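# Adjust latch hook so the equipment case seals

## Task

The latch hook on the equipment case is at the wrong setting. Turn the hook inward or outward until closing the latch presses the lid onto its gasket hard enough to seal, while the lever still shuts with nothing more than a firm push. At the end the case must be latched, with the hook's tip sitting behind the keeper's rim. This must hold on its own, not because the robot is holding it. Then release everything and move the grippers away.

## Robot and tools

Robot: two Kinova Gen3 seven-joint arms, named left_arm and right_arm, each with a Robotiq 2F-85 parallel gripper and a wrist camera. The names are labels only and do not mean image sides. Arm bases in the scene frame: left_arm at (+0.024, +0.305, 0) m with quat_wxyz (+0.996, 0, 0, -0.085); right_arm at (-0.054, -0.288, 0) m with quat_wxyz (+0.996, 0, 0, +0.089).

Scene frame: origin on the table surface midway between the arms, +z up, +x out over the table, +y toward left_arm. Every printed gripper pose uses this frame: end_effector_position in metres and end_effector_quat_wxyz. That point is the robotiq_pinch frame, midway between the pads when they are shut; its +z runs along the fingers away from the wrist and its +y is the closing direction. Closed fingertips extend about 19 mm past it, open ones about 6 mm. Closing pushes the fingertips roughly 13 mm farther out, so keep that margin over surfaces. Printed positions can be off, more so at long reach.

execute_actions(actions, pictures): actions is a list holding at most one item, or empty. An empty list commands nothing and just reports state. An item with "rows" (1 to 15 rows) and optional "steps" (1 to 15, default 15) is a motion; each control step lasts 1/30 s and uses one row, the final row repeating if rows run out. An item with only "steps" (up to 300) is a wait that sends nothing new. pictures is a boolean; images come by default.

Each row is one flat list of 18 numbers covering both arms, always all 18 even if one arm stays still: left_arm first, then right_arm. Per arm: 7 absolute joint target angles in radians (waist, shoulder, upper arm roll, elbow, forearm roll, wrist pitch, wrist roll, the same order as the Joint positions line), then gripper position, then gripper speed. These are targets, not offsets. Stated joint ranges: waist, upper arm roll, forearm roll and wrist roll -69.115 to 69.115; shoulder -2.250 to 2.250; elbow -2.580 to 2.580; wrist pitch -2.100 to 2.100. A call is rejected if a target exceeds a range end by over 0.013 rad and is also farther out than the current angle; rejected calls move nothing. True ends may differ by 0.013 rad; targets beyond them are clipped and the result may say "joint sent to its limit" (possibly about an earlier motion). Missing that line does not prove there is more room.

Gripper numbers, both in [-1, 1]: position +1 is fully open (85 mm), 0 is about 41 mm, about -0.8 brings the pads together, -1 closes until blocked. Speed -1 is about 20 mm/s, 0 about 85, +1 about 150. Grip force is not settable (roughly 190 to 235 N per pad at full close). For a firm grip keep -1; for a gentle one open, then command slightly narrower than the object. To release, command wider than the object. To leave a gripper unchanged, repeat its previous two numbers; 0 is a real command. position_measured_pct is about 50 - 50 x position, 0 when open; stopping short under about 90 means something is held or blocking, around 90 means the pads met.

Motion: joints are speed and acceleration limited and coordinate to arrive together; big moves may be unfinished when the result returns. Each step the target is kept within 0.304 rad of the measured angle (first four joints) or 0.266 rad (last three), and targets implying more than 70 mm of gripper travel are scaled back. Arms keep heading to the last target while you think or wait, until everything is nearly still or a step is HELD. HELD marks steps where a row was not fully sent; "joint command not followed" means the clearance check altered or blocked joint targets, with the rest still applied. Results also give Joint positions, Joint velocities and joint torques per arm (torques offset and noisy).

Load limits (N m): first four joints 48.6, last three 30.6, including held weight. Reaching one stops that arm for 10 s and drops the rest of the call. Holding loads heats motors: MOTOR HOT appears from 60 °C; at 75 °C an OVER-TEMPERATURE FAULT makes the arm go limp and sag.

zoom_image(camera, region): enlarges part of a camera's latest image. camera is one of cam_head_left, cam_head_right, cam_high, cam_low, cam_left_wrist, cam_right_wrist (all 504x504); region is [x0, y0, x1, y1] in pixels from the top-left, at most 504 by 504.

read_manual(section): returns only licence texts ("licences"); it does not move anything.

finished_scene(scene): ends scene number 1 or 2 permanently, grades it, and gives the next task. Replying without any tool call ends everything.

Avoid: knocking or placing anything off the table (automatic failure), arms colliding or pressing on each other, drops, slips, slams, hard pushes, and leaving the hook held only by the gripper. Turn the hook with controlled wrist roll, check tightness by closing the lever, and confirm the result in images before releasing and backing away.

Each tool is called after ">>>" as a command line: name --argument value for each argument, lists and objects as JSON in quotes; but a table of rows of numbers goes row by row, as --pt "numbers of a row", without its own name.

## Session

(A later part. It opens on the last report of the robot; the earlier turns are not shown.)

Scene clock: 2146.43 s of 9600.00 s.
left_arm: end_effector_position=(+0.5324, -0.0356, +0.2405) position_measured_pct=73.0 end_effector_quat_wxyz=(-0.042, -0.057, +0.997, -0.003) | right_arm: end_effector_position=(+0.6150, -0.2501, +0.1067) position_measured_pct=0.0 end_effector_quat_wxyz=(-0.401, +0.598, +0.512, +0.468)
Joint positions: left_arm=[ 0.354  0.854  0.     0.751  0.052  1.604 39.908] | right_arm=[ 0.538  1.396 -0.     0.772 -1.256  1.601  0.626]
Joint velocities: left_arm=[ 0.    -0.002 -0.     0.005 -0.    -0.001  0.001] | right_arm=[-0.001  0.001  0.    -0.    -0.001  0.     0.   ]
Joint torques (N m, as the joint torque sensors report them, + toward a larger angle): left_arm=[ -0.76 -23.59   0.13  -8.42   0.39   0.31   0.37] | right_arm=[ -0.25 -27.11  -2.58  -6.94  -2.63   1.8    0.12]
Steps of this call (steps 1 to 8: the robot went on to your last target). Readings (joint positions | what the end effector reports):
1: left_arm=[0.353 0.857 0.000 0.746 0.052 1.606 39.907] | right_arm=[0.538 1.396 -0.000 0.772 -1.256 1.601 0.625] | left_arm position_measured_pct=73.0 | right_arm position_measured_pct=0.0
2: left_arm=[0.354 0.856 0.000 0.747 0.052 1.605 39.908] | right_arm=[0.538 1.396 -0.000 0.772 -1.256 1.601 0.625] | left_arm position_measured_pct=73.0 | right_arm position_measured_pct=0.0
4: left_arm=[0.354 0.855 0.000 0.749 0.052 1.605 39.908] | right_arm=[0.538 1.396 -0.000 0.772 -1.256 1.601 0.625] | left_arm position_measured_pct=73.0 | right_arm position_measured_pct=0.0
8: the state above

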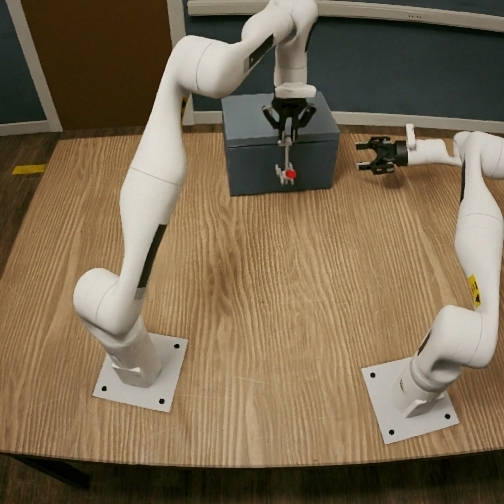

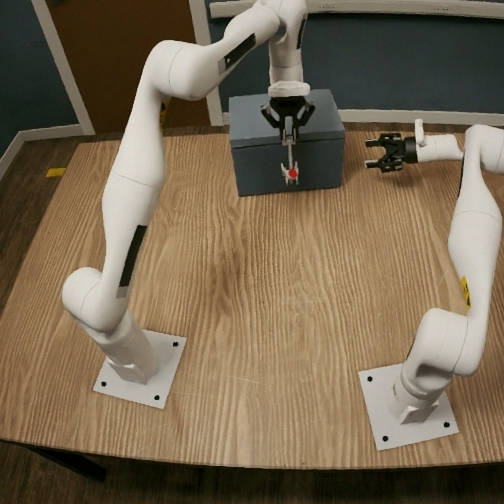

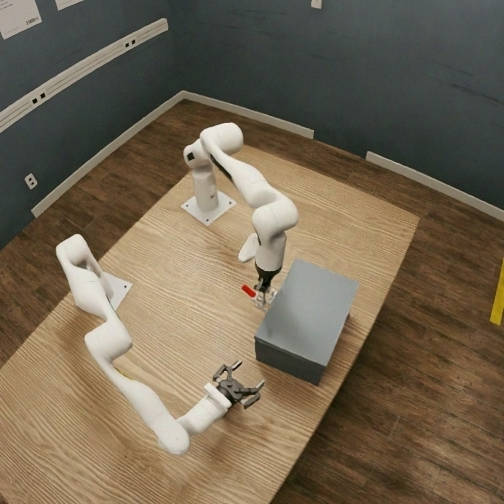

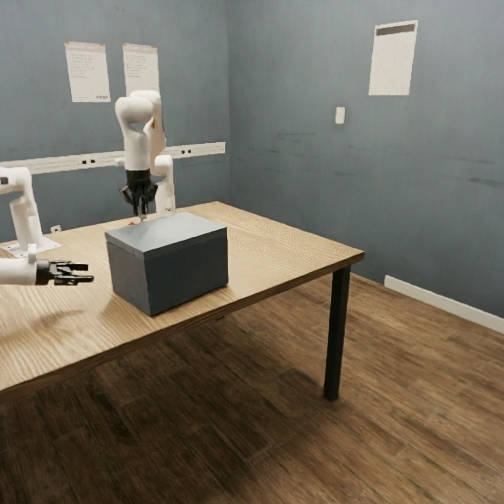

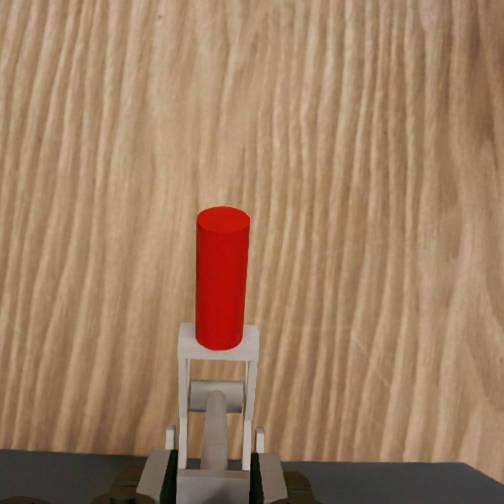

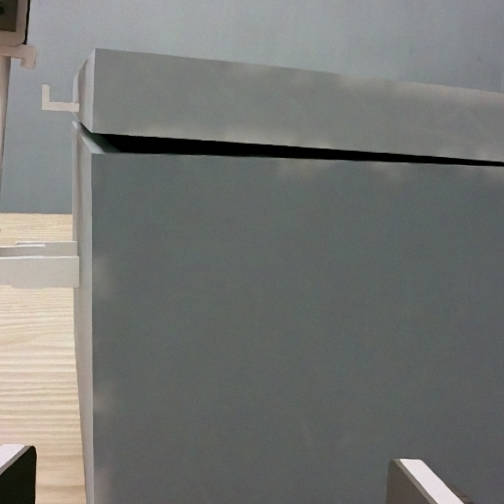

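>>> execute_actions --actions '[{"rows":[[0.3542,0.8545,0,0.7545,0.052,1.6025,27.342,-0.54,-0.5,0.5384,1.3958,0,0.7716,-1.2561,1.6008,0.6255,1,0]],"steps":15}]' --pictures false

>>> execute_actions --actions '[{"steps":145}]' --pictures false

>>> execute_actions --actions '[{"rows":[[0.3542,0.8548,0,0.7590,0.052,1.5977,27.342,-0.54,-0.5,0.5384,1.3958,0,0.7716,-1.2561,1.6008,0.6255,1,0]],"steps":15}]' --pictures false

>>> execute_actions --actions '[{"steps":150}]'

>>> zoom_image --camera "cam_right_wrist" --region '[0, 0, 120, 120]'

Scene clock: 2159.63 s of 9600.00 s.
left_arm: end_effector_position=(+0.5323, -0.0356, +0.2404) position_measured_pct=73.0 end_effector_quat_wxyz=(-0.040, +0.194, +0.980, -0.014) | right_arm: end_effector_position=(+0.6150, -0.2501, +0.1067) position_measured_pct=0.0 end_effector_quat_wxyz=(-0.401, +0.598, +0.512, +0.468)
Joint positions: left_arm=[ 0.354  0.853  0.     0.753  0.052  1.602 39.402] | right_arm=[ 0.538  1.396 -0.     0.772 -1.256  1.601  0.625]
Joint velocities: left_arm=[ 0.001  0.002 -0.001  0.002  0.001  0.001 -1.216] | right_arm=[ 0.002 -0.    -0.    -0.     0.     0.001  0.   ]
Joint torques (N m, as the joint torque sensors report them, + toward a larger angle): left_arm=[ -0.53 -23.05   0.42  -8.24   0.59   0.2    0.08] | right_arm=[ -0.35 -27.13  -2.59  -7.49  -2.54   1.47  -0.03]
Steps of this call (steps 1 to 15: the robot went on to your last target; steps 16 to 381: nothing new was sent; steps 382 to 396: all 15 steps of this action). Readings (joint positions | what the end effector reports):
382: left_arm=[0.354 0.854 0.000 0.751 0.052 1.604 39.907] | right_arm=[0.538 1.396 -0.000 0.772 -1.256 1.601 0.625] | left_arm position_measured_pct=73.0 | right_arm position_measured_pct=0.0
383: left_arm=[0.354 0.854 0.000 0.751 0.052 1.604 39.897] | right_arm=[0.538 1.396 -0.000 0.772 -1.256 1.601 0.625] | left_arm position_measured_pct=73.0 | right_arm position_measured_pct=0.0
385: left_arm=[0.354 0.853 0.000 0.752 0.052 1.603 39.847] | right_arm=[0.538 1.396 -0.000 0.772 -1.256 1.601 0.625] | left_arm position_measured_pct=73.0 | right_arm position_measured_pct=0.0
389: left_arm=[0.354 0.853 0.000 0.753 0.052 1.602 39.687] | right_arm=[0.538 1.396 -0.000 0.772 -1.256 1.601 0.626] | left_arm position_measured_pct=73.0 | right_arm position_measured_pct=0.0
396: the state above

Scene clock: 2164.47 s of 9600.00 s.
left_arm: end_effector_position=(+0.5318, -0.0359, +0.2393) position_measured_pct=73.0 end_effector_quat_wxyz=(-0.043, +0.003, +0.999, -0.006) | right_arm: end_effector_position=(+0.6150, -0.2501, +0.1067) position_measured_pct=0.0 end_effector_quat_wxyz=(-0.401, +0.598, +0.512, +0.468)
Joint positions: left_arm=[ 0.355  0.854  0.     0.754  0.053  1.602 33.506] | right_arm=[ 0.538  1.396 -0.     0.772 -1.256  1.601  0.625]
Joint velocities: left_arm=[ 0.     0.    -0.     0.001 -0.     0.001 -1.22 ] | right_arm=[-0.    -0.001 -0.    -0.     0.     0.     0.   ]
Joint torques (N m, as the joint torque sensors report them, + toward a larger angle): left_arm=[ -0.66 -23.67   0.18  -7.95   0.36  -0.16   0.  ] | right_arm=[  0.02 -26.96  -2.52  -7.3   -2.56   1.65   0.34]
Steps of this call (steps 1 to 145: the robot went on to your last target). Readings (joint positions | what the end effector reports):
1: left_arm=[0.354 0.853 0.000 0.753 0.052 1.602 39.362] | right_arm=[0.538 1.396 -0.000 0.772 -1.256 1.601 0.625] | left_arm position_measured_pct=73.0 | right_arm position_measured_pct=0.0
2: left_arm=[0.354 0.853 0.000 0.753 0.052 1.602 39.321] | right_arm=[0.538 1.396 -0.000 0.772 -1.256 1.601 0.626] | left_arm position_measured_pct=73.0 | right_arm position_measured_pct=0.0
4: left_arm=[0.354 0.853 0.000 0.753 0.052 1.602 39.240] | right_arm=[0.538 1.396 -0.000 0.772 -1.256 1.601 0.625] | left_arm position_measured_pct=73.0 | right_arm position_measured_pct=0.0
8: left_arm=[0.354 0.853 0.000 0.754 0.052 1.602 39.077] | right_arm=[0.538 1.396 -0.000 0.772 -1.256 1.601 0.626] | left_arm position_measured_pct=73.0 | right_arm position_measured_pct=0.0
145: the state above

Scene clock: 2164.97 s of 9600.00 s.
left_arm: end_effector_position=(+0.5319, -0.0356, +0.2385) position_measured_pct=73.0 end_effector_quat_wxyz=(-0.039, +0.302, +0.952, -0.018) | right_arm: end_effector_position=(+0.6150, -0.2501, +0.1067) position_measured_pct=0.0 end_effector_quat_wxyz=(-0.401, +0.598, +0.512, +0.468)
Joint positions: left_arm=[ 0.354  0.853  0.     0.758  0.052  1.598 32.896] | right_arm=[ 0.538  1.396 -0.     0.772 -1.256  1.601  0.625]
Joint velocities: left_arm=[ 0.     0.001  0.     0.002  0.    -0.001 -1.219] | right_arm=[-0.003  0.001 -0.    -0.    -0.    -0.     0.   ]
Joint torques (N m, as the joint torque sensors report them, + toward a larger angle): left_arm=[ -0.35 -23.1    0.17  -8.37   0.01  -0.15  -0.04] | right_arm=[ -0.31 -26.92  -2.34  -7.36  -2.33   1.74   0.12]
Steps of this call (steps 1 to 15: all 15 steps of this action). Readings (joint positions | what the end effector reports):
1: left_arm=[0.355 0.854 0.000 0.754 0.053 1.602 33.465] | right_arm=[0.538 1.396 -0.000 0.772 -1.256 1.601 0.626] | left_arm position_measured_pct=73.0 | right_arm position_measured_pct=0.0
2: left_arm=[0.355 0.854 0.000 0.754 0.053 1.602 33.425] | right_arm=[0.538 1.396 -0.000 0.772 -1.256 1.601 0.625] | left_arm position_measured_pct=73.0 | right_arm position_measured_pct=0.0
4: left_arm=[0.355 0.854 0.000 0.755 0.053 1.601 33.343] | right_arm=[0.538 1.396 -0.000 0.772 -1.256 1.601 0.625] | left_arm position_measured_pct=73.0 | right_arm position_measured_pct=0.0
8: left_arm=[0.354 0.853 0.000 0.757 0.053 1.599 33.181] | right_arm=[0.538 1.396 -0.000 0.772 -1.256 1.601 0.626] | left_arm position_measured_pct=73.0 | right_arm position_measured_pct=0.0
15: the state above

Scene clock: 2169.97 s of 9600.00 s.
left_arm: end_effector_position=(+0.5318, -0.0359, +0.2374) position_measured_pct=73.0 end_effector_quat_wxyz=(-0.043, -0.057, +0.997, -0.003) | right_arm: end_effector_position=(+0.6150, -0.2501, +0.1067) position_measured_pct=0.0 end_effector_quat_wxyz=(-0.401, +0.598, +0.512, +0.468)
Joint positions: left_arm=[ 0.355  0.855  0.     0.759  0.053  1.597 27.342] | right_arm=[ 0.538  1.396 -0.     0.772 -1.256  1.601  0.625]
Joint velocities: left_arm=[ 0.     0.001  0.001 -0.     0.    -0.001 -0.   ] | right_arm=[-0.001  0.001 -0.    -0.    -0.    -0.     0.   ]
Joint torques (N m, as the joint torque sensors report them, + toward a larger angle): left_arm=[ -0.68 -24.12   0.48  -7.99   0.18   0.21  -0.06] | right_arm=[ -0.09 -27.03  -2.39  -7.03  -2.56   1.74   0.35]
Steps of this call (steps 1 to 150: the robot went on to your last target). Readings (joint positions | what the end effector reports):
1: left_arm=[0.354 0.853 0.000 0.758 0.052 1.598 32.855] | right_arm=[0.538 1.396 -0.000 0.772 -1.256 1.601 0.625] | left_arm position_measured_pct=73.0 | right_arm position_measured_pct=0.0
2: left_arm=[0.354 0.853 0.000 0.758 0.052 1.598 32.815] | right_arm=[0.538 1.396 -0.000 0.772 -1.256 1.601 0.626] | left_arm position_measured_pct=73.0 | right_arm position_measured_pct=0.0
4: left_arm=[0.354 0.853 0.000 0.758 0.052 1.598 32.733] | right_arm=[0.538 1.396 -0.000 0.772 -1.256 1.601 0.626] | left_arm position_measured_pct=73.0 | right_arm position_measured_pct=0.0
8: left_arm=[0.354 0.853 0.000 0.758 0.052 1.598 32.570] | right_arm=[0.538 1.396 -0.000 0.772 -1.256 1.601 0.625] | left_arm position_measured_pct=73.0 | right_arm position_measured_pct=0.0
150: the state above

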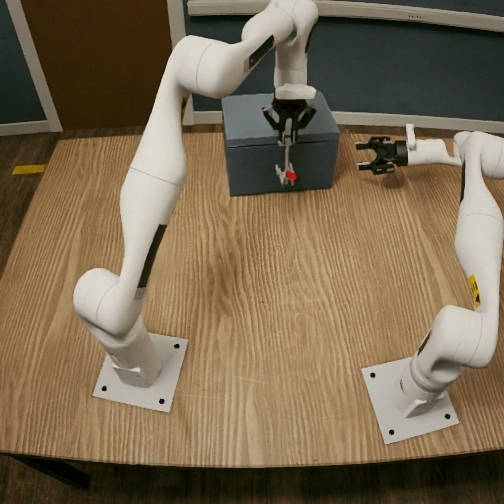

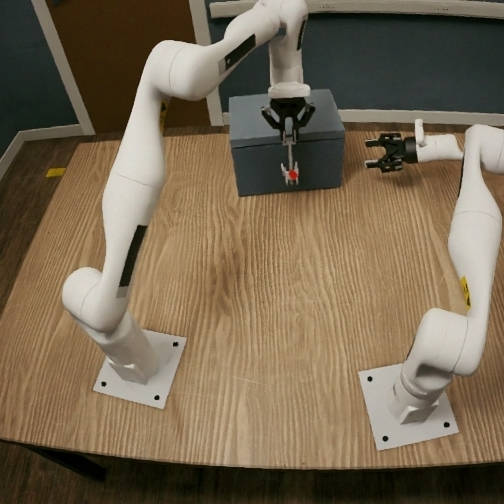

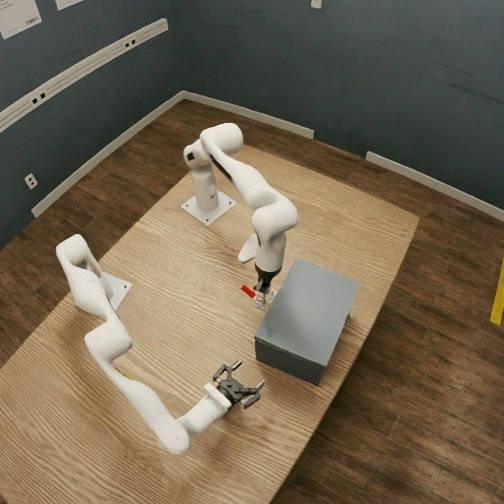

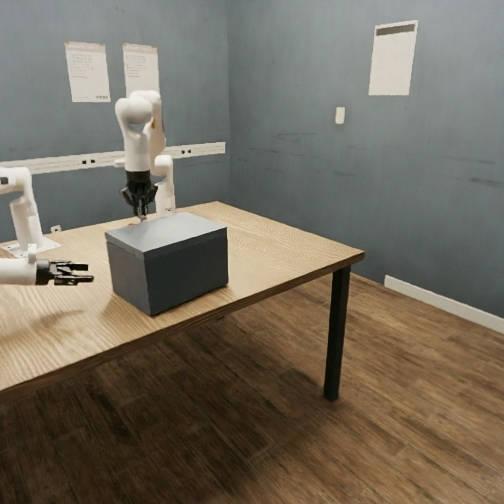

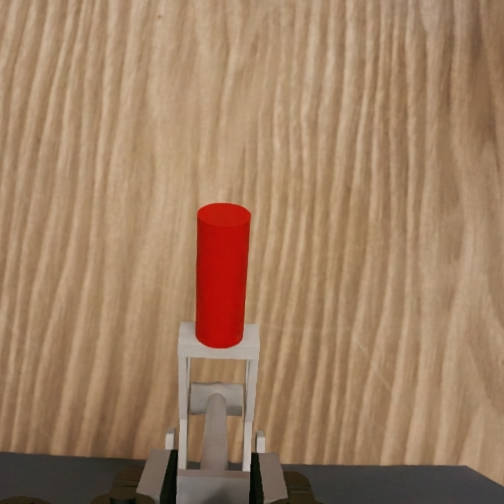

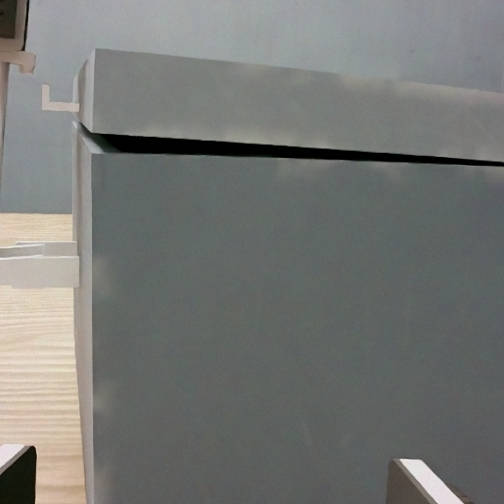

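Region (0, 0, 120, 120) of cam_right_wrist's 504x504 image, scaled by 4.200.

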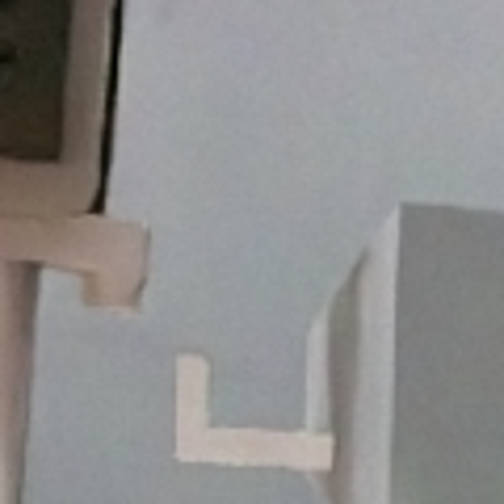

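>>> execute_actions --actions '[{"rows":[[0.3512,0.8643,0,0.7417,0.0518,1.6057,27.339,-0.54,-0.5,0.5384,1.3958,0,0.7716,-1.2561,1.6008,0.6255,1,0],[0.3512,0.8643,0,0.7417,0.0518,1.6057,27.339,-0.54,-0.5,0.5384,1.3958,0,0.7716,-1.2561,1.6008,0.6255,1,0],[0.3482,0.8738,0,0.7244,0.0516,1.6137,27.337,-0.54,-0.5,0.5384,1.3958,0,0.7716,-1.2561,1.6008,0.6255,1,0],[0.3482,0.8738,0,0.7244,0.0516,1.6137,27.337,-0.54,-0.5,0.5384,1.3958,0,0.7716,-1.2561,1.6008,0.6255,1,0],[0.3452,0.8833,0,0.7071,0.0514,1.6217,27.334,-0.54,-0.5,0.5384,1.3958,0,0.7716,-1.2561,1.6008,0.6255,1,0],[0.3452,0.8833,0,0.7071,0.0514,1.6217,27.334,-0.54,-0.5,0.5384,1.3958,0,0.7716,-1.2561,1.6008,0.6255,1,0],[0.3422,0.8928,0,0.6898,0.0512,1.6297,27.331,-0.54,-0.5,0.5384,1.3958,0,0.7716,-1.2561,1.6008,0.6255,1,0],[0.3422,0.8928,0,0.6898,0.0512,1.6297,27.331,-0.54,-0.5,0.5384,1.3958,0,0.7716,-1.2561,1.6008,0.6255,1,0],[0.3392,0.9023,0,0.6725,0.051,1.6377,27.329,-0.54,-0.5,0.5384,1.3958,0,0.7716,-1.2561,1.6008,0.6255,1,0],[0.3392,0.9023,0,0.6725,0.051,1.6377,27.329,-0.54,-0.5,0.5384,1.3958,0,0.7716,-1.2561,1.6008,0.6255,1,0],[0.3362,0.9118,0,0.6552,0.0508,1.6457,27.326,-0.54,-0.5,0.5384,1.3958,0,0.7716,-1.2561,1.6008,0.6255,1,0]],"steps":15}]' --pictures false

>>> execute_actions --actions '[{"steps":8}]'

>>> zoom_image --camera "cam_right_wrist" --region '[0, 0, 120, 120]'

Scene clock: 2195.77 s of 9600.00 s.
left_arm: end_effector_position=(+0.5494, -0.0337, +0.2342) position_measured_pct=73.0 end_effector_quat_wxyz=(-0.044, -0.057, +0.997, -0.003) | right_arm: end_effector_position=(+0.6150, -0.2501, +0.1067) position_measured_pct=0.0 end_effector_quat_wxyz=(-0.401, +0.598, +0.512, +0.468)
Joint positions: left_arm=[ 0.338  0.907  0.     0.663  0.052  1.643 27.327] | right_arm=[ 0.538  1.396 -0.     0.772 -1.256  1.601  0.626]
Joint velocities: left_arm=[-0.015  0.052 -0.001 -0.091 -0.     0.047 -0.017] | right_arm=[-0.001 -0.001 -0.    -0.    -0.     0.001  0.   ]
Joint torques (N m, as the joint torque sensors report them, + toward a larger angle): left_arm=[ -0.35 -26.06   0.17  -8.66   0.27  -0.21  -0.15] | right_arm=[ -0.19 -27.25  -2.22  -7.08  -2.52   1.72   0.36]
Steps of this call (steps 1 to 15: the robot went on to your last target; steps 16 to 759: nothing new was sent; steps 760 to 774: all 15 steps of this action). Readings (joint positions | what the end effector reports):
760: left_arm=[0.354 0.856 0.001 0.758 0.053 1.598 27.342] | right_arm=[0.538 1.396 -0.000 0.772 -1.256 1.601 0.625] | left_arm position_measured_pct=73.0 | right_arm position_measured_pct=0.0
761: left_arm=[0.354 0.858 0.001 0.753 0.053 1.600 27.341] | right_arm=[0.538 1.396 -0.000 0.772 -1.256 1.601 0.625] | left_arm position_measured_pct=73.0 | right_arm position_measured_pct=0.0
763: left_arm=[0.352 0.864 0.000 0.742 0.052 1.605 27.340] | right_arm=[0.538 1.396 -0.000 0.772 -1.256 1.601 0.625] | left_arm position_measured_pct=73.0 | right_arm position_measured_pct=0.0
767: left_arm=[0.347 0.879 0.000 0.713 0.052 1.619 27.335] | right_arm=[0.538 1.396 -0.000 0.772 -1.256 1.601 0.626] | left_arm position_measured_pct=73.0 | right_arm position_measured_pct=0.0
774: the state above

Scene clock: 2196.03 s of 9600.00 s.
left_arm: end_effector_position=(+0.5507, -0.0336, +0.2338) position_measured_pct=73.0 end_effector_quat_wxyz=(-0.044, -0.057, +0.997, -0.003) | right_arm: end_effector_position=(+0.6150, -0.2501, +0.1067) position_measured_pct=0.0 end_effector_quat_wxyz=(-0.401, +0.598, +0.512, +0.468)
Joint positions: left_arm=[ 0.337  0.911  0.001  0.656  0.051  1.646 27.326] | right_arm=[ 0.538  1.396 -0.     0.772 -1.256  1.601  0.625]
Joint velocities: left_arm=[-0.002  0.002 -0.001 -0.004  0.001  0.004  0.   ] | right_arm=[-0.001  0.001 -0.    -0.     0.     0.     0.   ]
Joint torques (N m, as the joint torque sensors report them, + toward a larger angle): left_arm=[ -0.8  -24.73   0.44  -8.09  -0.06  -0.48   0.1 ] | right_arm=[ -0.07 -27.13  -2.48  -7.26  -2.53   1.74   0.11]
Steps of this call (steps 1 to 8: the robot went on to your last target). Readings (joint positions | what the end effector reports):
1: left_arm=[0.338 0.908 0.000 0.660 0.052 1.644 27.327] | right_arm=[0.538 1.396 -0.000 0.772 -1.256 1.601 0.625] | left_arm position_measured_pct=73.0 | right_arm position_measured_pct=0.0
2: left_arm=[0.338 0.909 0.001 0.659 0.052 1.645 27.326] | right_arm=[0.538 1.396 -0.000 0.772 -1.256 1.601 0.625] | left_arm position_measured_pct=73.0 | right_arm position_measured_pct=0.0
4: left_arm=[0.337 0.910 0.001 0.657 0.051 1.646 27.326] | right_arm=[0.538 1.396 -0.000 0.772 -1.256 1.601 0.625] | left_arm position_measured_pct=73.0 | right_arm position_measured_pct=0.0
8: the state above

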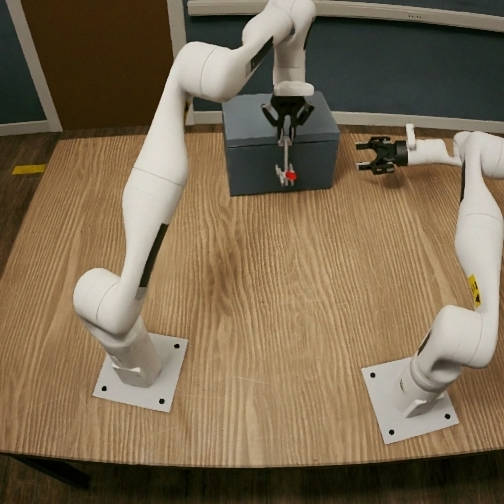

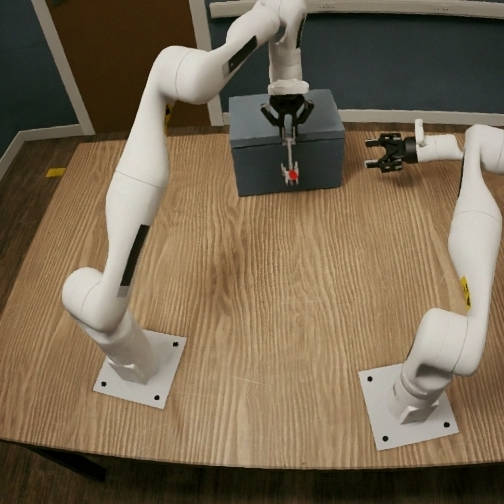

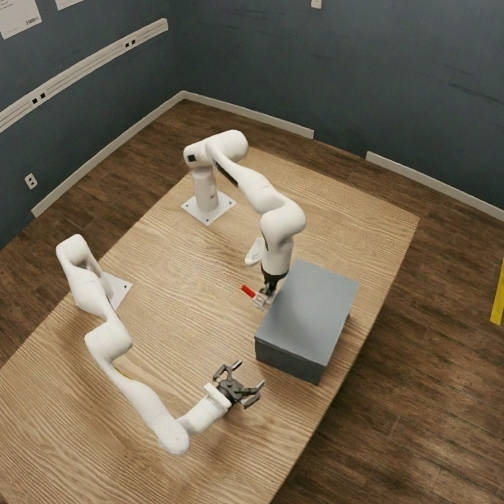

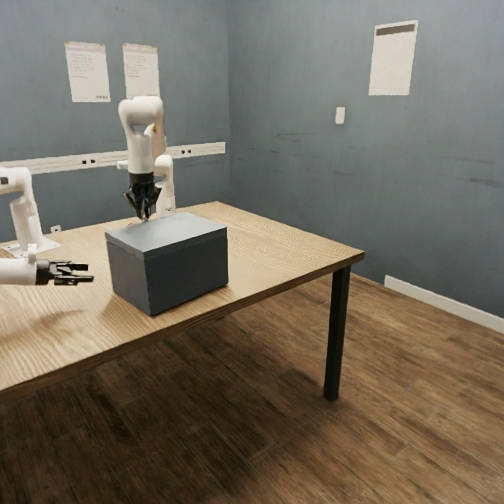

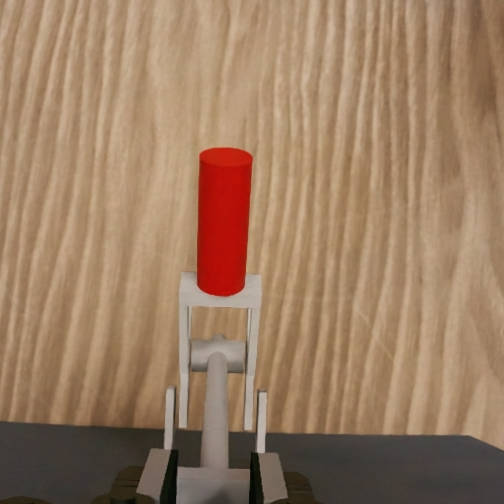

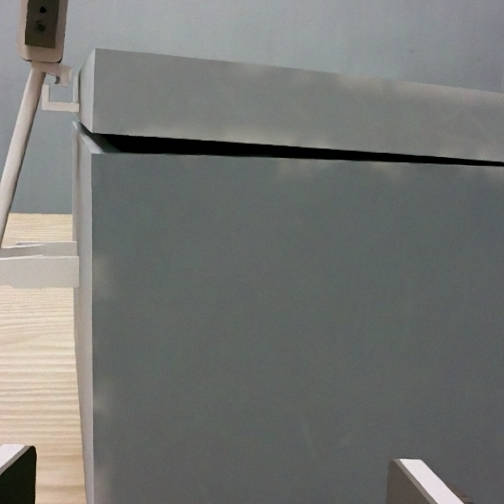

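Region (0, 0, 120, 120) of cam_right_wrist's 504x504 image, scaled by 4.200.

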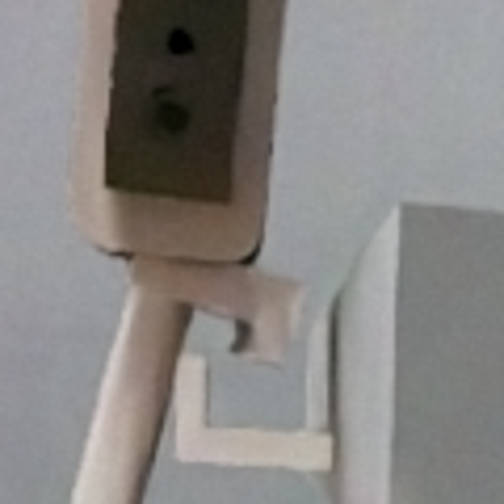

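>>> execute_actions --actions '[]'

Scene clock: 2248.50 s of 9600.00 s.
left_arm: end_effector_position=(+0.5507, -0.0336, +0.2338) position_measured_pct=73.0 end_effector_quat_wxyz=(-0.044, -0.057, +0.997, -0.003) | right_arm: end_effector_position=(+0.6150, -0.2501, +0.1067) position_measured_pct=0.0 end_effector_quat_wxyz=(-0.401, +0.598, +0.512, +0.468)
Joint positions: left_arm=[ 0.337  0.911  0.001  0.655  0.052  1.646 27.326] | right_arm=[ 0.538  1.396 -0.     0.772 -1.256  1.601  0.625]
Joint velocities: left_arm=[-0.001  0.    -0.    -0.     0.     0.     0.   ] | right_arm=[-0.     0.001 -0.    -0.     0.    -0.    -0.   ]
Joint torques (N m, as the joint torque sensors report them, + toward a larger angle): left_arm=[ -0.72 -24.63  -0.1   -8.65  -0.03  -0.58   0.04] | right_arm=[ -0.08 -27.27  -2.36  -7.07  -2.45   1.78   0.08]
Steps of this call (steps 1 to 15: the robot went on to your last target; steps 16 to 1574: nothing new was sent). Readings (joint positions | what the end effector reports):
1: left_arm=[0.337 0.911 0.001 0.656 0.051 1.646 27.326] | right_arm=[0.538 1.396 -0.000 0.772 -1.256 1.601 0.625] | left_arm position_measured_pct=73.0 | right_arm position_measured_pct=0.0
2: left_arm=[0.337 0.911 0.001 0.655 0.051 1.646 27.326] | right_arm=[0.538 1.396 -0.000 0.772 -1.256 1.601 0.626] | left_arm position_measured_pct=73.0 | right_arm position_measured_pct=0.0
4: left_arm=[0.337 0.911 0.001 0.655 0.051 1.646 27.326] | right_arm=[0.538 1.396 -0.000 0.772 -1.256 1.601 0.625] | left_arm position_measured_pct=73.0 | right_arm position_measured_pct=0.0
8: left_arm=[0.337 0.911 0.001 0.655 0.052 1.646 27.326] | right_arm=[0.538 1.396 -0.000 0.772 -1.256 1.601 0.626] | left_arm position_measured_pct=73.0 | right_arm position_measured_pct=0.0
1574: the state above
All arms were judged still, so your last target was given up. Only a new action makes them travel on or press farther. Fingers that are still opening or closing keep moving.

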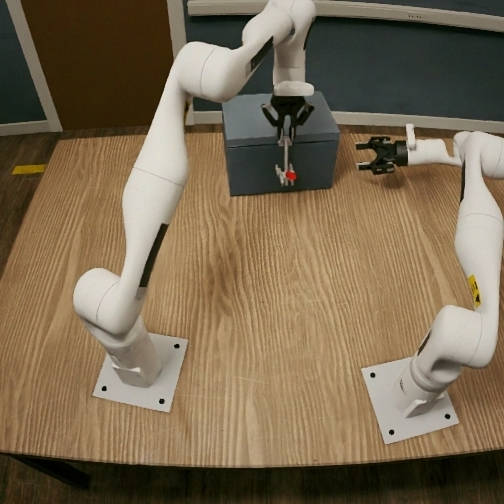

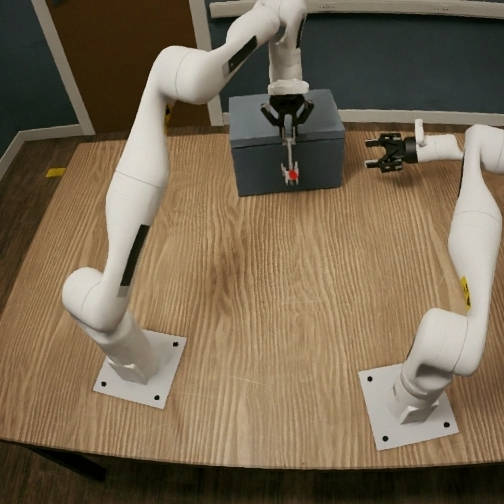

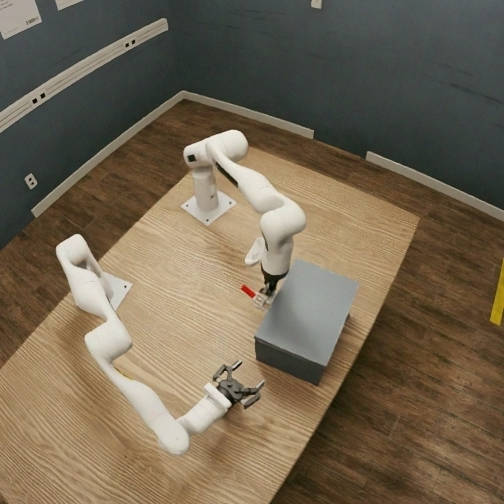

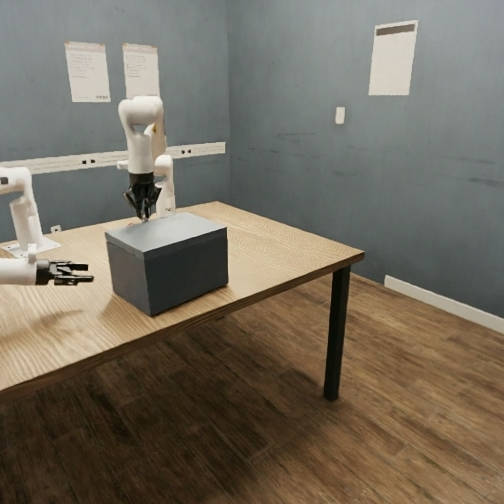

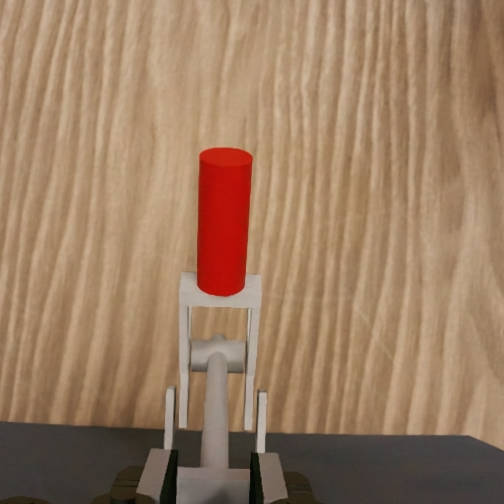

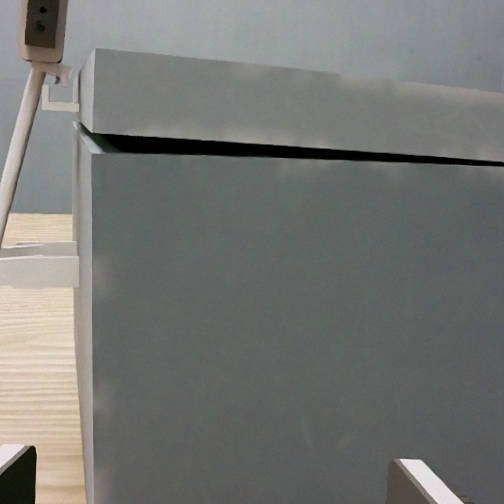

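>>> execute_actions --actions '[{"rows":[[0.3362,0.9118,0,0.6552,0.0508,1.6457,27.326,-0.2,0,0.5384,1.3958,0,0.7716,-1.2561,1.6008,0.6255,1,0]],"steps":10}]' --pictures false

>>> execute_actions --actions '[{"rows":[[0.3339,0.9237,0,0.5596,0.0511,1.7293,27.324,-0.2,0,0.5384,1.3958,0,0.7716,-1.2561,1.6008,0.6255,1,0]],"steps":12}]'

>>> zoom_image --camera "cam_right_wrist" --region '[0, 20, 120, 140]'

Scene clock: 2255.37 s of 9600.00 s.
left_arm: end_effector_position=(+0.5513, -0.0330, +0.2335) position_measured_pct=60.3 end_effector_quat_wxyz=(-0.044, -0.057, +0.997, -0.002) | right_arm: end_effector_position=(+0.6150, -0.2501, +0.1067) position_measured_pct=0.0 end_effector_quat_wxyz=(-0.401, +0.598, +0.512, +0.468)
Joint positions: left_arm=[ 0.336  0.912 -0.     0.655  0.051  1.646 27.326] | right_arm=[ 0.538  1.396 -0.     0.772 -1.256  1.601  0.625]
Joint velocities: left_arm=[-0.    -0.001  0.    -0.     0.001  0.     0.   ] | right_arm=[ 0.002 -0.     0.001 -0.    -0.    -0.     0.   ]
Joint torques (N m, as the joint torque sensors report them, + toward a larger angle): left_arm=[ -0.07 -25.05   0.79  -8.84   0.37  -0.2   -0.11] | right_arm=[  0.18 -27.18  -2.19  -7.39  -2.63   1.44   0.35]
Steps of this call (steps 1 to 196: nothing new was sent; steps 197 to 206: all 10 steps of this action). Readings (joint positions | what the end effector reports):
197: left_arm=[0.337 0.911 0.001 0.655 0.052 1.646 27.326] | right_arm=[0.538 1.396 -0.000 0.772 -1.256 1.601 0.626] | left_arm position_measured_pct=73.0 | right_arm position_measured_pct=0.0
198: left_arm=[0.337 0.912 0.001 0.655 0.051 1.646 27.326] | right_arm=[0.538 1.396 -0.000 0.772 -1.256 1.601 0.626] | left_arm position_measured_pct=73.0 | right_arm position_measured_pct=0.0
200: left_arm=[0.337 0.912 0.000 0.656 0.051 1.646 27.326] | right_arm=[0.538 1.396 -0.000 0.772 -1.256 1.601 0.626] | left_arm position_measured_pct=68.3 | right_arm position_measured_pct=0.0
204: left_arm=[0.336 0.912 -0.000 0.655 0.051 1.646 27.326] | right_arm=[0.538 1.396 -0.000 0.772 -1.256 1.601 0.625] | left_arm position_measured_pct=60.7 | right_arm position_measured_pct=0.0
206: the state above

Scene clock: 2255.77 s of 9600.00 s.
left_arm: end_effector_position=(+0.5536, -0.0326, +0.2562) position_measured_pct=59.9 end_effector_quat_wxyz=(-0.043, -0.055, +0.998, -0.003) | right_arm: end_effector_position=(+0.6150, -0.2501, +0.1067) position_measured_pct=0.0 end_effector_quat_wxyz=(-0.401, +0.598, +0.512, +0.468)
Joint positions: left_arm=[ 0.334  0.922  0.     0.561  0.051  1.728 27.324] | right_arm=[ 0.538  1.396 -0.     0.772 -1.256  1.601  0.625]
Joint velocities: left_arm=[ 0.001  0.007  0.001 -0.018  0.     0.011 -0.001] | right_arm=[ 0.002 -0.    -0.    -0.    -0.     0.     0.   ]
Joint torques (N m, as the joint torque sensors report them, + toward a larger angle): left_arm=[ -0.18 -25.41   0.6   -9.33   0.37  -0.38   0.25] | right_arm=[ -0.14 -27.24  -2.09  -7.04  -2.46   1.6    0.18]
Steps of this call (steps 1 to 12: all 12 steps of this action). Readings (joint positions | what the end effector reports):
1: left_arm=[0.336 0.912 -0.000 0.654 0.051 1.646 27.326] | right_arm=[0.538 1.396 -0.000 0.772 -1.256 1.601 0.625] | left_arm position_measured_pct=60.3 | right_arm position_measured_pct=0.0
2: left_arm=[0.336 0.913 0.000 0.649 0.051 1.651 27.326] | right_arm=[0.538 1.396 -0.000 0.772 -1.256 1.601 0.625] | left_arm position_measured_pct=59.9 | right_arm position_measured_pct=0.0
4: left_arm=[0.335 0.918 0.000 0.621 0.051 1.674 27.325] | right_arm=[0.538 1.396 -0.000 0.772 -1.256 1.601 0.625] | left_arm position_measured_pct=59.9 | right_arm position_measured_pct=0.0
8: left_arm=[0.334 0.922 -0.000 0.570 0.051 1.721 27.324] | right_arm=[0.538 1.396 -0.000 0.772 -1.256 1.601 0.626] | left_arm position_measured_pct=59.9 | right_arm position_measured_pct=0.0
12: the state above

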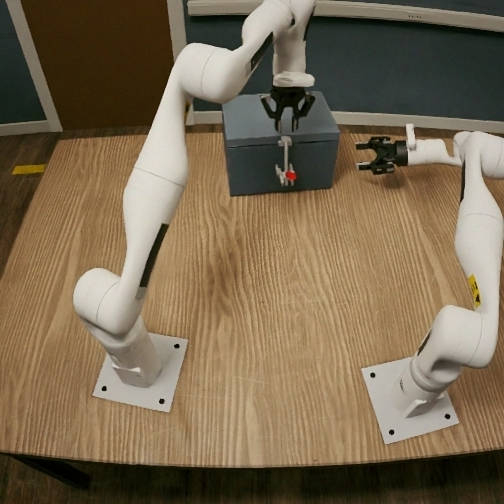

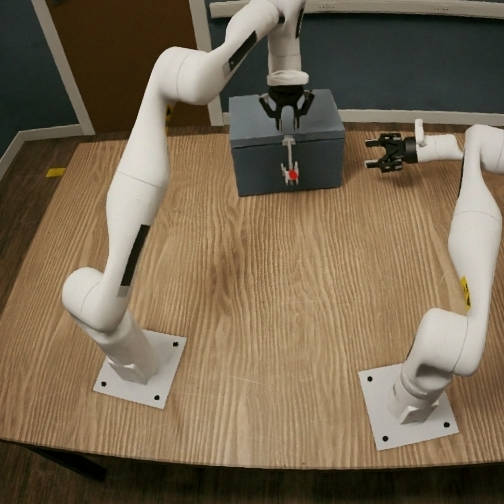

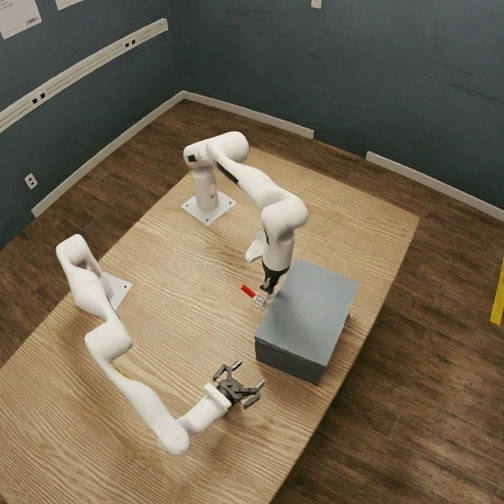

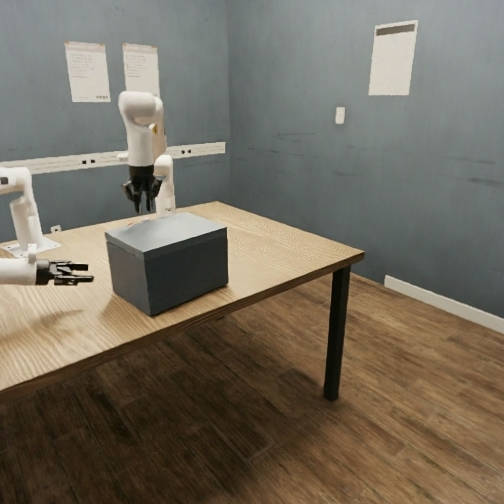

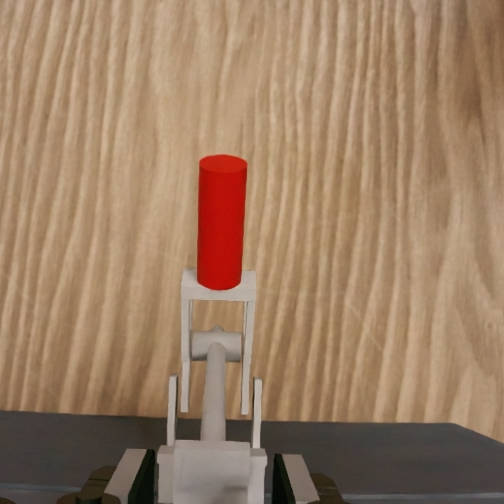

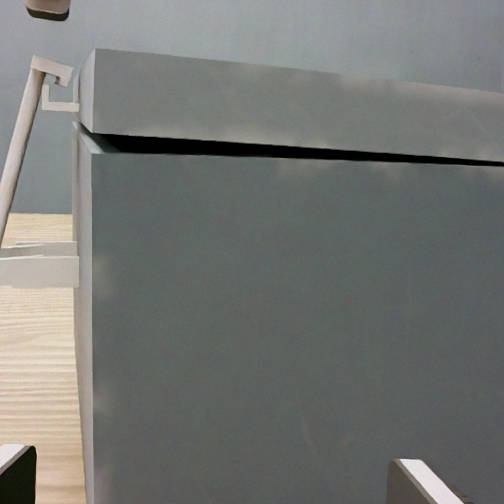

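Region (0, 20, 120, 140) of cam_right_wrist's 504x504 image, scaled by 4.200.

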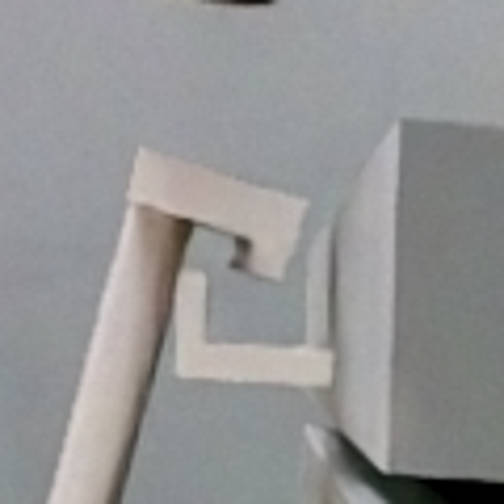

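>>> execute_actions --actions '[{"rows":[[0.3658,0.8203,0,0.7619,0.0528,1.6288,27.354,-0.2,0,0.5384,1.3958,0,0.7716,-1.2561,1.6008,0.6255,1,0]],"steps":13}]' --pictures false

>>> execute_actions --actions '[{"rows":[[0.413,0.747,0,1.006,0.026,1.424,27.404,-0.2,0,0.5384,1.3958,0,0.7716,-1.2561,1.6008,0.6255,1,0]],"steps":13}]' --pictures false

>>> execute_actions --actions '[{"rows":[[0.4605,0.6735,0,1.2493,0,1.2188,27.448,-0.2,0,0.5384,1.3958,0,0.7716,-1.2561,1.6008,0.6255,1,0]],"steps":15}]'

Scene clock: 2264.97 s of 9600.00 s.
left_arm: end_effector_position=(+0.5206, -0.0367, +0.2566) position_measured_pct=59.9 end_effector_quat_wxyz=(-0.044, -0.057, +0.997, -0.002) | right_arm: end_effector_position=(+0.6150, -0.2501, +0.1067) position_measured_pct=0.0 end_effector_quat_wxyz=(-0.401, +0.598, +0.512, +0.468)
Joint positions: left_arm=[ 0.365  0.825  0.     0.758  0.053  1.63  27.354] | right_arm=[ 0.538  1.396 -0.     0.772 -1.256  1.601  0.625]
Joint velocities: left_arm=[ 0.009 -0.021 -0.004  0.059 -0.001 -0.029  0.005] | right_arm=[0.    0.    0.001 0.    0.    0.    0.   ]
Joint torques (N m, as the joint torque sensors report them, + toward a larger angle): left_arm=[ -1.07 -23.98  -0.19  -8.9    0.33  -0.17   0.13] | right_arm=[ -0.29 -27.04  -2.31  -7.14  -2.46   1.53   0.21]
Steps of this call (steps 1 to 15: the robot went on to your last target; steps 16 to 263: nothing new was sent; steps 264 to 276: all 13 steps of this action). Readings (joint positions | what the end effector reports):
264: left_arm=[0.334 0.923 -0.000 0.561 0.051 1.729 27.324] | right_arm=[0.538 1.396 -0.000 0.772 -1.256 1.601 0.626] | left_arm position_measured_pct=59.9 | right_arm position_measured_pct=0.0
265: left_arm=[0.335 0.919 -0.000 0.567 0.051 1.726 27.325] | right_arm=[0.538 1.396 -0.000 0.772 -1.256 1.601 0.625] | left_arm position_measured_pct=59.9 | right_arm position_measured_pct=0.0
267: left_arm=[0.340 0.904 -0.001 0.595 0.051 1.713 27.329] | right_arm=[0.538 1.396 -0.000 0.772 -1.256 1.601 0.625] | left_arm position_measured_pct=59.9 | right_arm position_measured_pct=0.0
271: left_arm=[0.356 0.851 0.000 0.698 0.052 1.661 27.344] | right_arm=[0.538 1.396 -0.000 0.772 -1.256 1.601 0.625] | left_arm position_measured_pct=59.9 | right_arm position_measured_pct=0.0
276: the state above

Scene clock: 2265.40 s of 9600.00 s.
left_arm: end_effector_position=(+0.4951, -0.0434, +0.2250) position_measured_pct=59.9 end_effector_quat_wxyz=(-0.023, -0.061, +0.998, +0.001) | right_arm: end_effector_position=(+0.6150, -0.2501, +0.1067) position_measured_pct=0.0 end_effector_quat_wxyz=(-0.401, +0.598, +0.512, +0.468)
Joint positions: left_arm=[ 0.411  0.752  0.001  0.999  0.027  1.429 27.403] | right_arm=[ 0.538  1.396 -0.     0.772 -1.256  1.601  0.625]
Joint velocities: left_arm=[ 0.025 -0.033 -0.001  0.158 -0.015 -0.134  0.031] | right_arm=[ 0.    -0.001  0.    -0.     0.001  0.    -0.   ]
Joint torques (N m, as the joint torque sensors report them, + toward a larger angle): left_arm=[ -0.76 -23.25  -0.07  -9.11   0.15  -0.22  -0.13] | right_arm=[ -0.15 -27.13  -2.    -7.09  -2.58   1.53   0.22]
Steps of this call (steps 1 to 13: all 13 steps of this action). Readings (joint positions | what the end effector reports):
1: left_arm=[0.365 0.824 0.000 0.760 0.052 1.629 27.354] | right_arm=[0.538 1.396 -0.000 0.772 -1.256 1.601 0.625] | left_arm position_measured_pct=59.9 | right_arm position_measured_pct=0.0
2: left_arm=[0.367 0.820 -0.000 0.767 0.051 1.624 27.355] | right_arm=[0.538 1.396 -0.000 0.772 -1.256 1.601 0.625] | left_arm position_measured_pct=59.9 | right_arm position_measured_pct=0.0
4: left_arm=[0.373 0.809 -0.001 0.796 0.046 1.601 27.361] | right_arm=[0.538 1.396 -0.000 0.772 -1.256 1.601 0.625] | left_arm position_measured_pct=59.9 | right_arm position_measured_pct=0.0
8: left_arm=[0.395 0.773 -0.000 0.911 0.034 1.505 27.384] | right_arm=[0.538 1.396 -0.000 0.772 -1.256 1.601 0.626] | left_arm position_measured_pct=59.9 | right_arm position_measured_pct=0.0
13: the state above

Scene clock: 2265.90 s of 9600.00 s.
left_arm: end_effector_position=(+0.4607, -0.0430, +0.1929) position_measured_pct=59.9 end_effector_quat_wxyz=(-0.001, -0.058, +0.998, +0.001) | right_arm: end_effector_position=(+0.6150, -0.2501, +0.1067) position_measured_pct=0.0 end_effector_quat_wxyz=(-0.401, +0.598, +0.512, +0.468)
Joint positions: left_arm=[ 0.459  0.677  0.     1.247  0.     1.22  27.448] | right_arm=[ 0.538  1.396 -0.     0.772 -1.256  1.601  0.626]
Joint velocities: left_arm=[ 0.009 -0.023 -0.006  0.029 -0.005 -0.018  0.001] | right_arm=[ 0. -0. -0.  0. -0. -0. -0.]
Joint torques (N m, as the joint torque sensors report them, + toward a larger angle): left_arm=[ -0.43 -21.14   0.64  -8.58   0.56  -0.57   0.09] | right_arm=[ -0.11 -27.16  -2.31  -7.14  -2.5    1.67   0.12]
Steps of this call (steps 1 to 15: all 15 steps of this action). Readings (joint positions | what the end effector reports):
1: left_arm=[0.412 0.750 0.000 1.004 0.026 1.425 27.404] | right_arm=[0.538 1.396 -0.000 0.772 -1.256 1.601 0.625] | left_arm position_measured_pct=59.9 | right_arm position_measured_pct=0.0
2: left_arm=[0.414 0.747 -0.000 1.012 0.025 1.418 27.405] | right_arm=[0.538 1.396 -0.000 0.772 -1.256 1.601 0.625] | left_arm position_measured_pct=59.9 | right_arm position_measured_pct=0.0
4: left_arm=[0.421 0.735 -0.001 1.044 0.022 1.393 27.411] | right_arm=[0.538 1.396 -0.000 0.772 -1.256 1.601 0.625] | left_arm position_measured_pct=59.9 | right_arm position_measured_pct=0.0
8: left_arm=[0.444 0.698 0.000 1.161 0.010 1.294 27.432] | right_arm=[0.538 1.396 -0.000 0.772 -1.256 1.601 0.625] | left_arm position_measured_pct=59.9 | right_arm position_measured_pct=0.0
15: the state above

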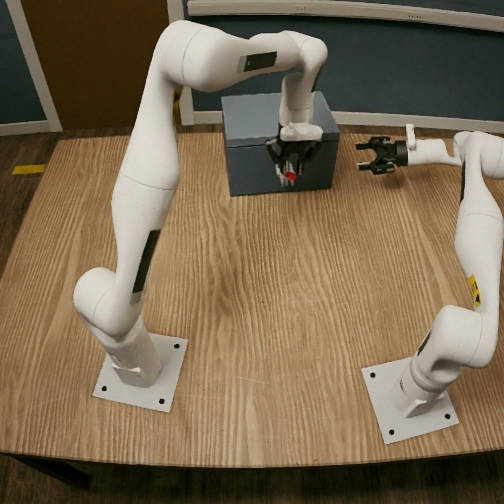

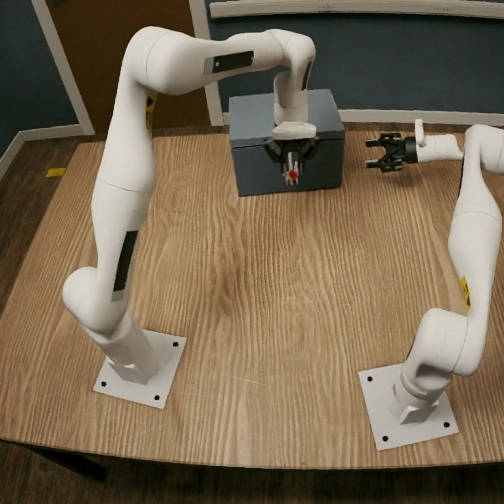

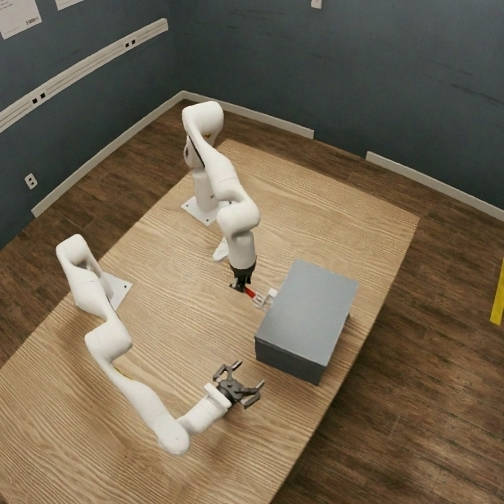

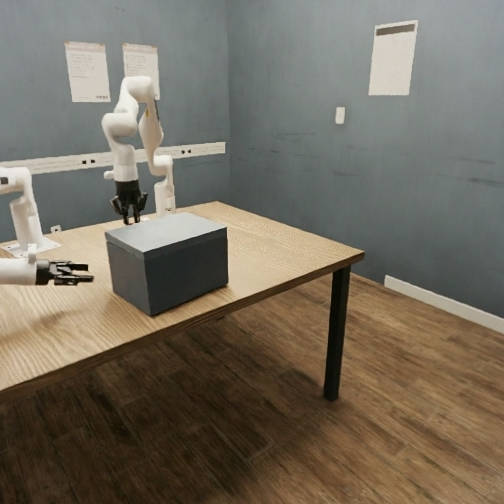

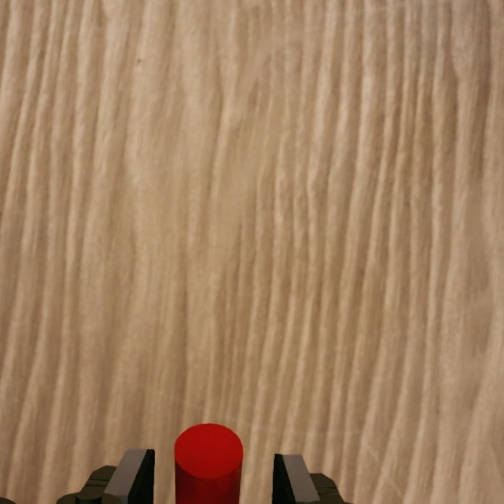

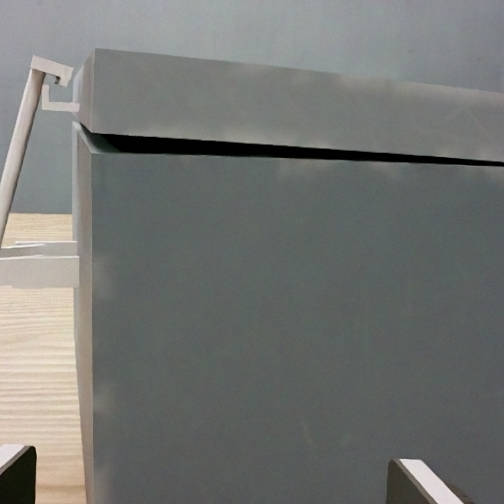

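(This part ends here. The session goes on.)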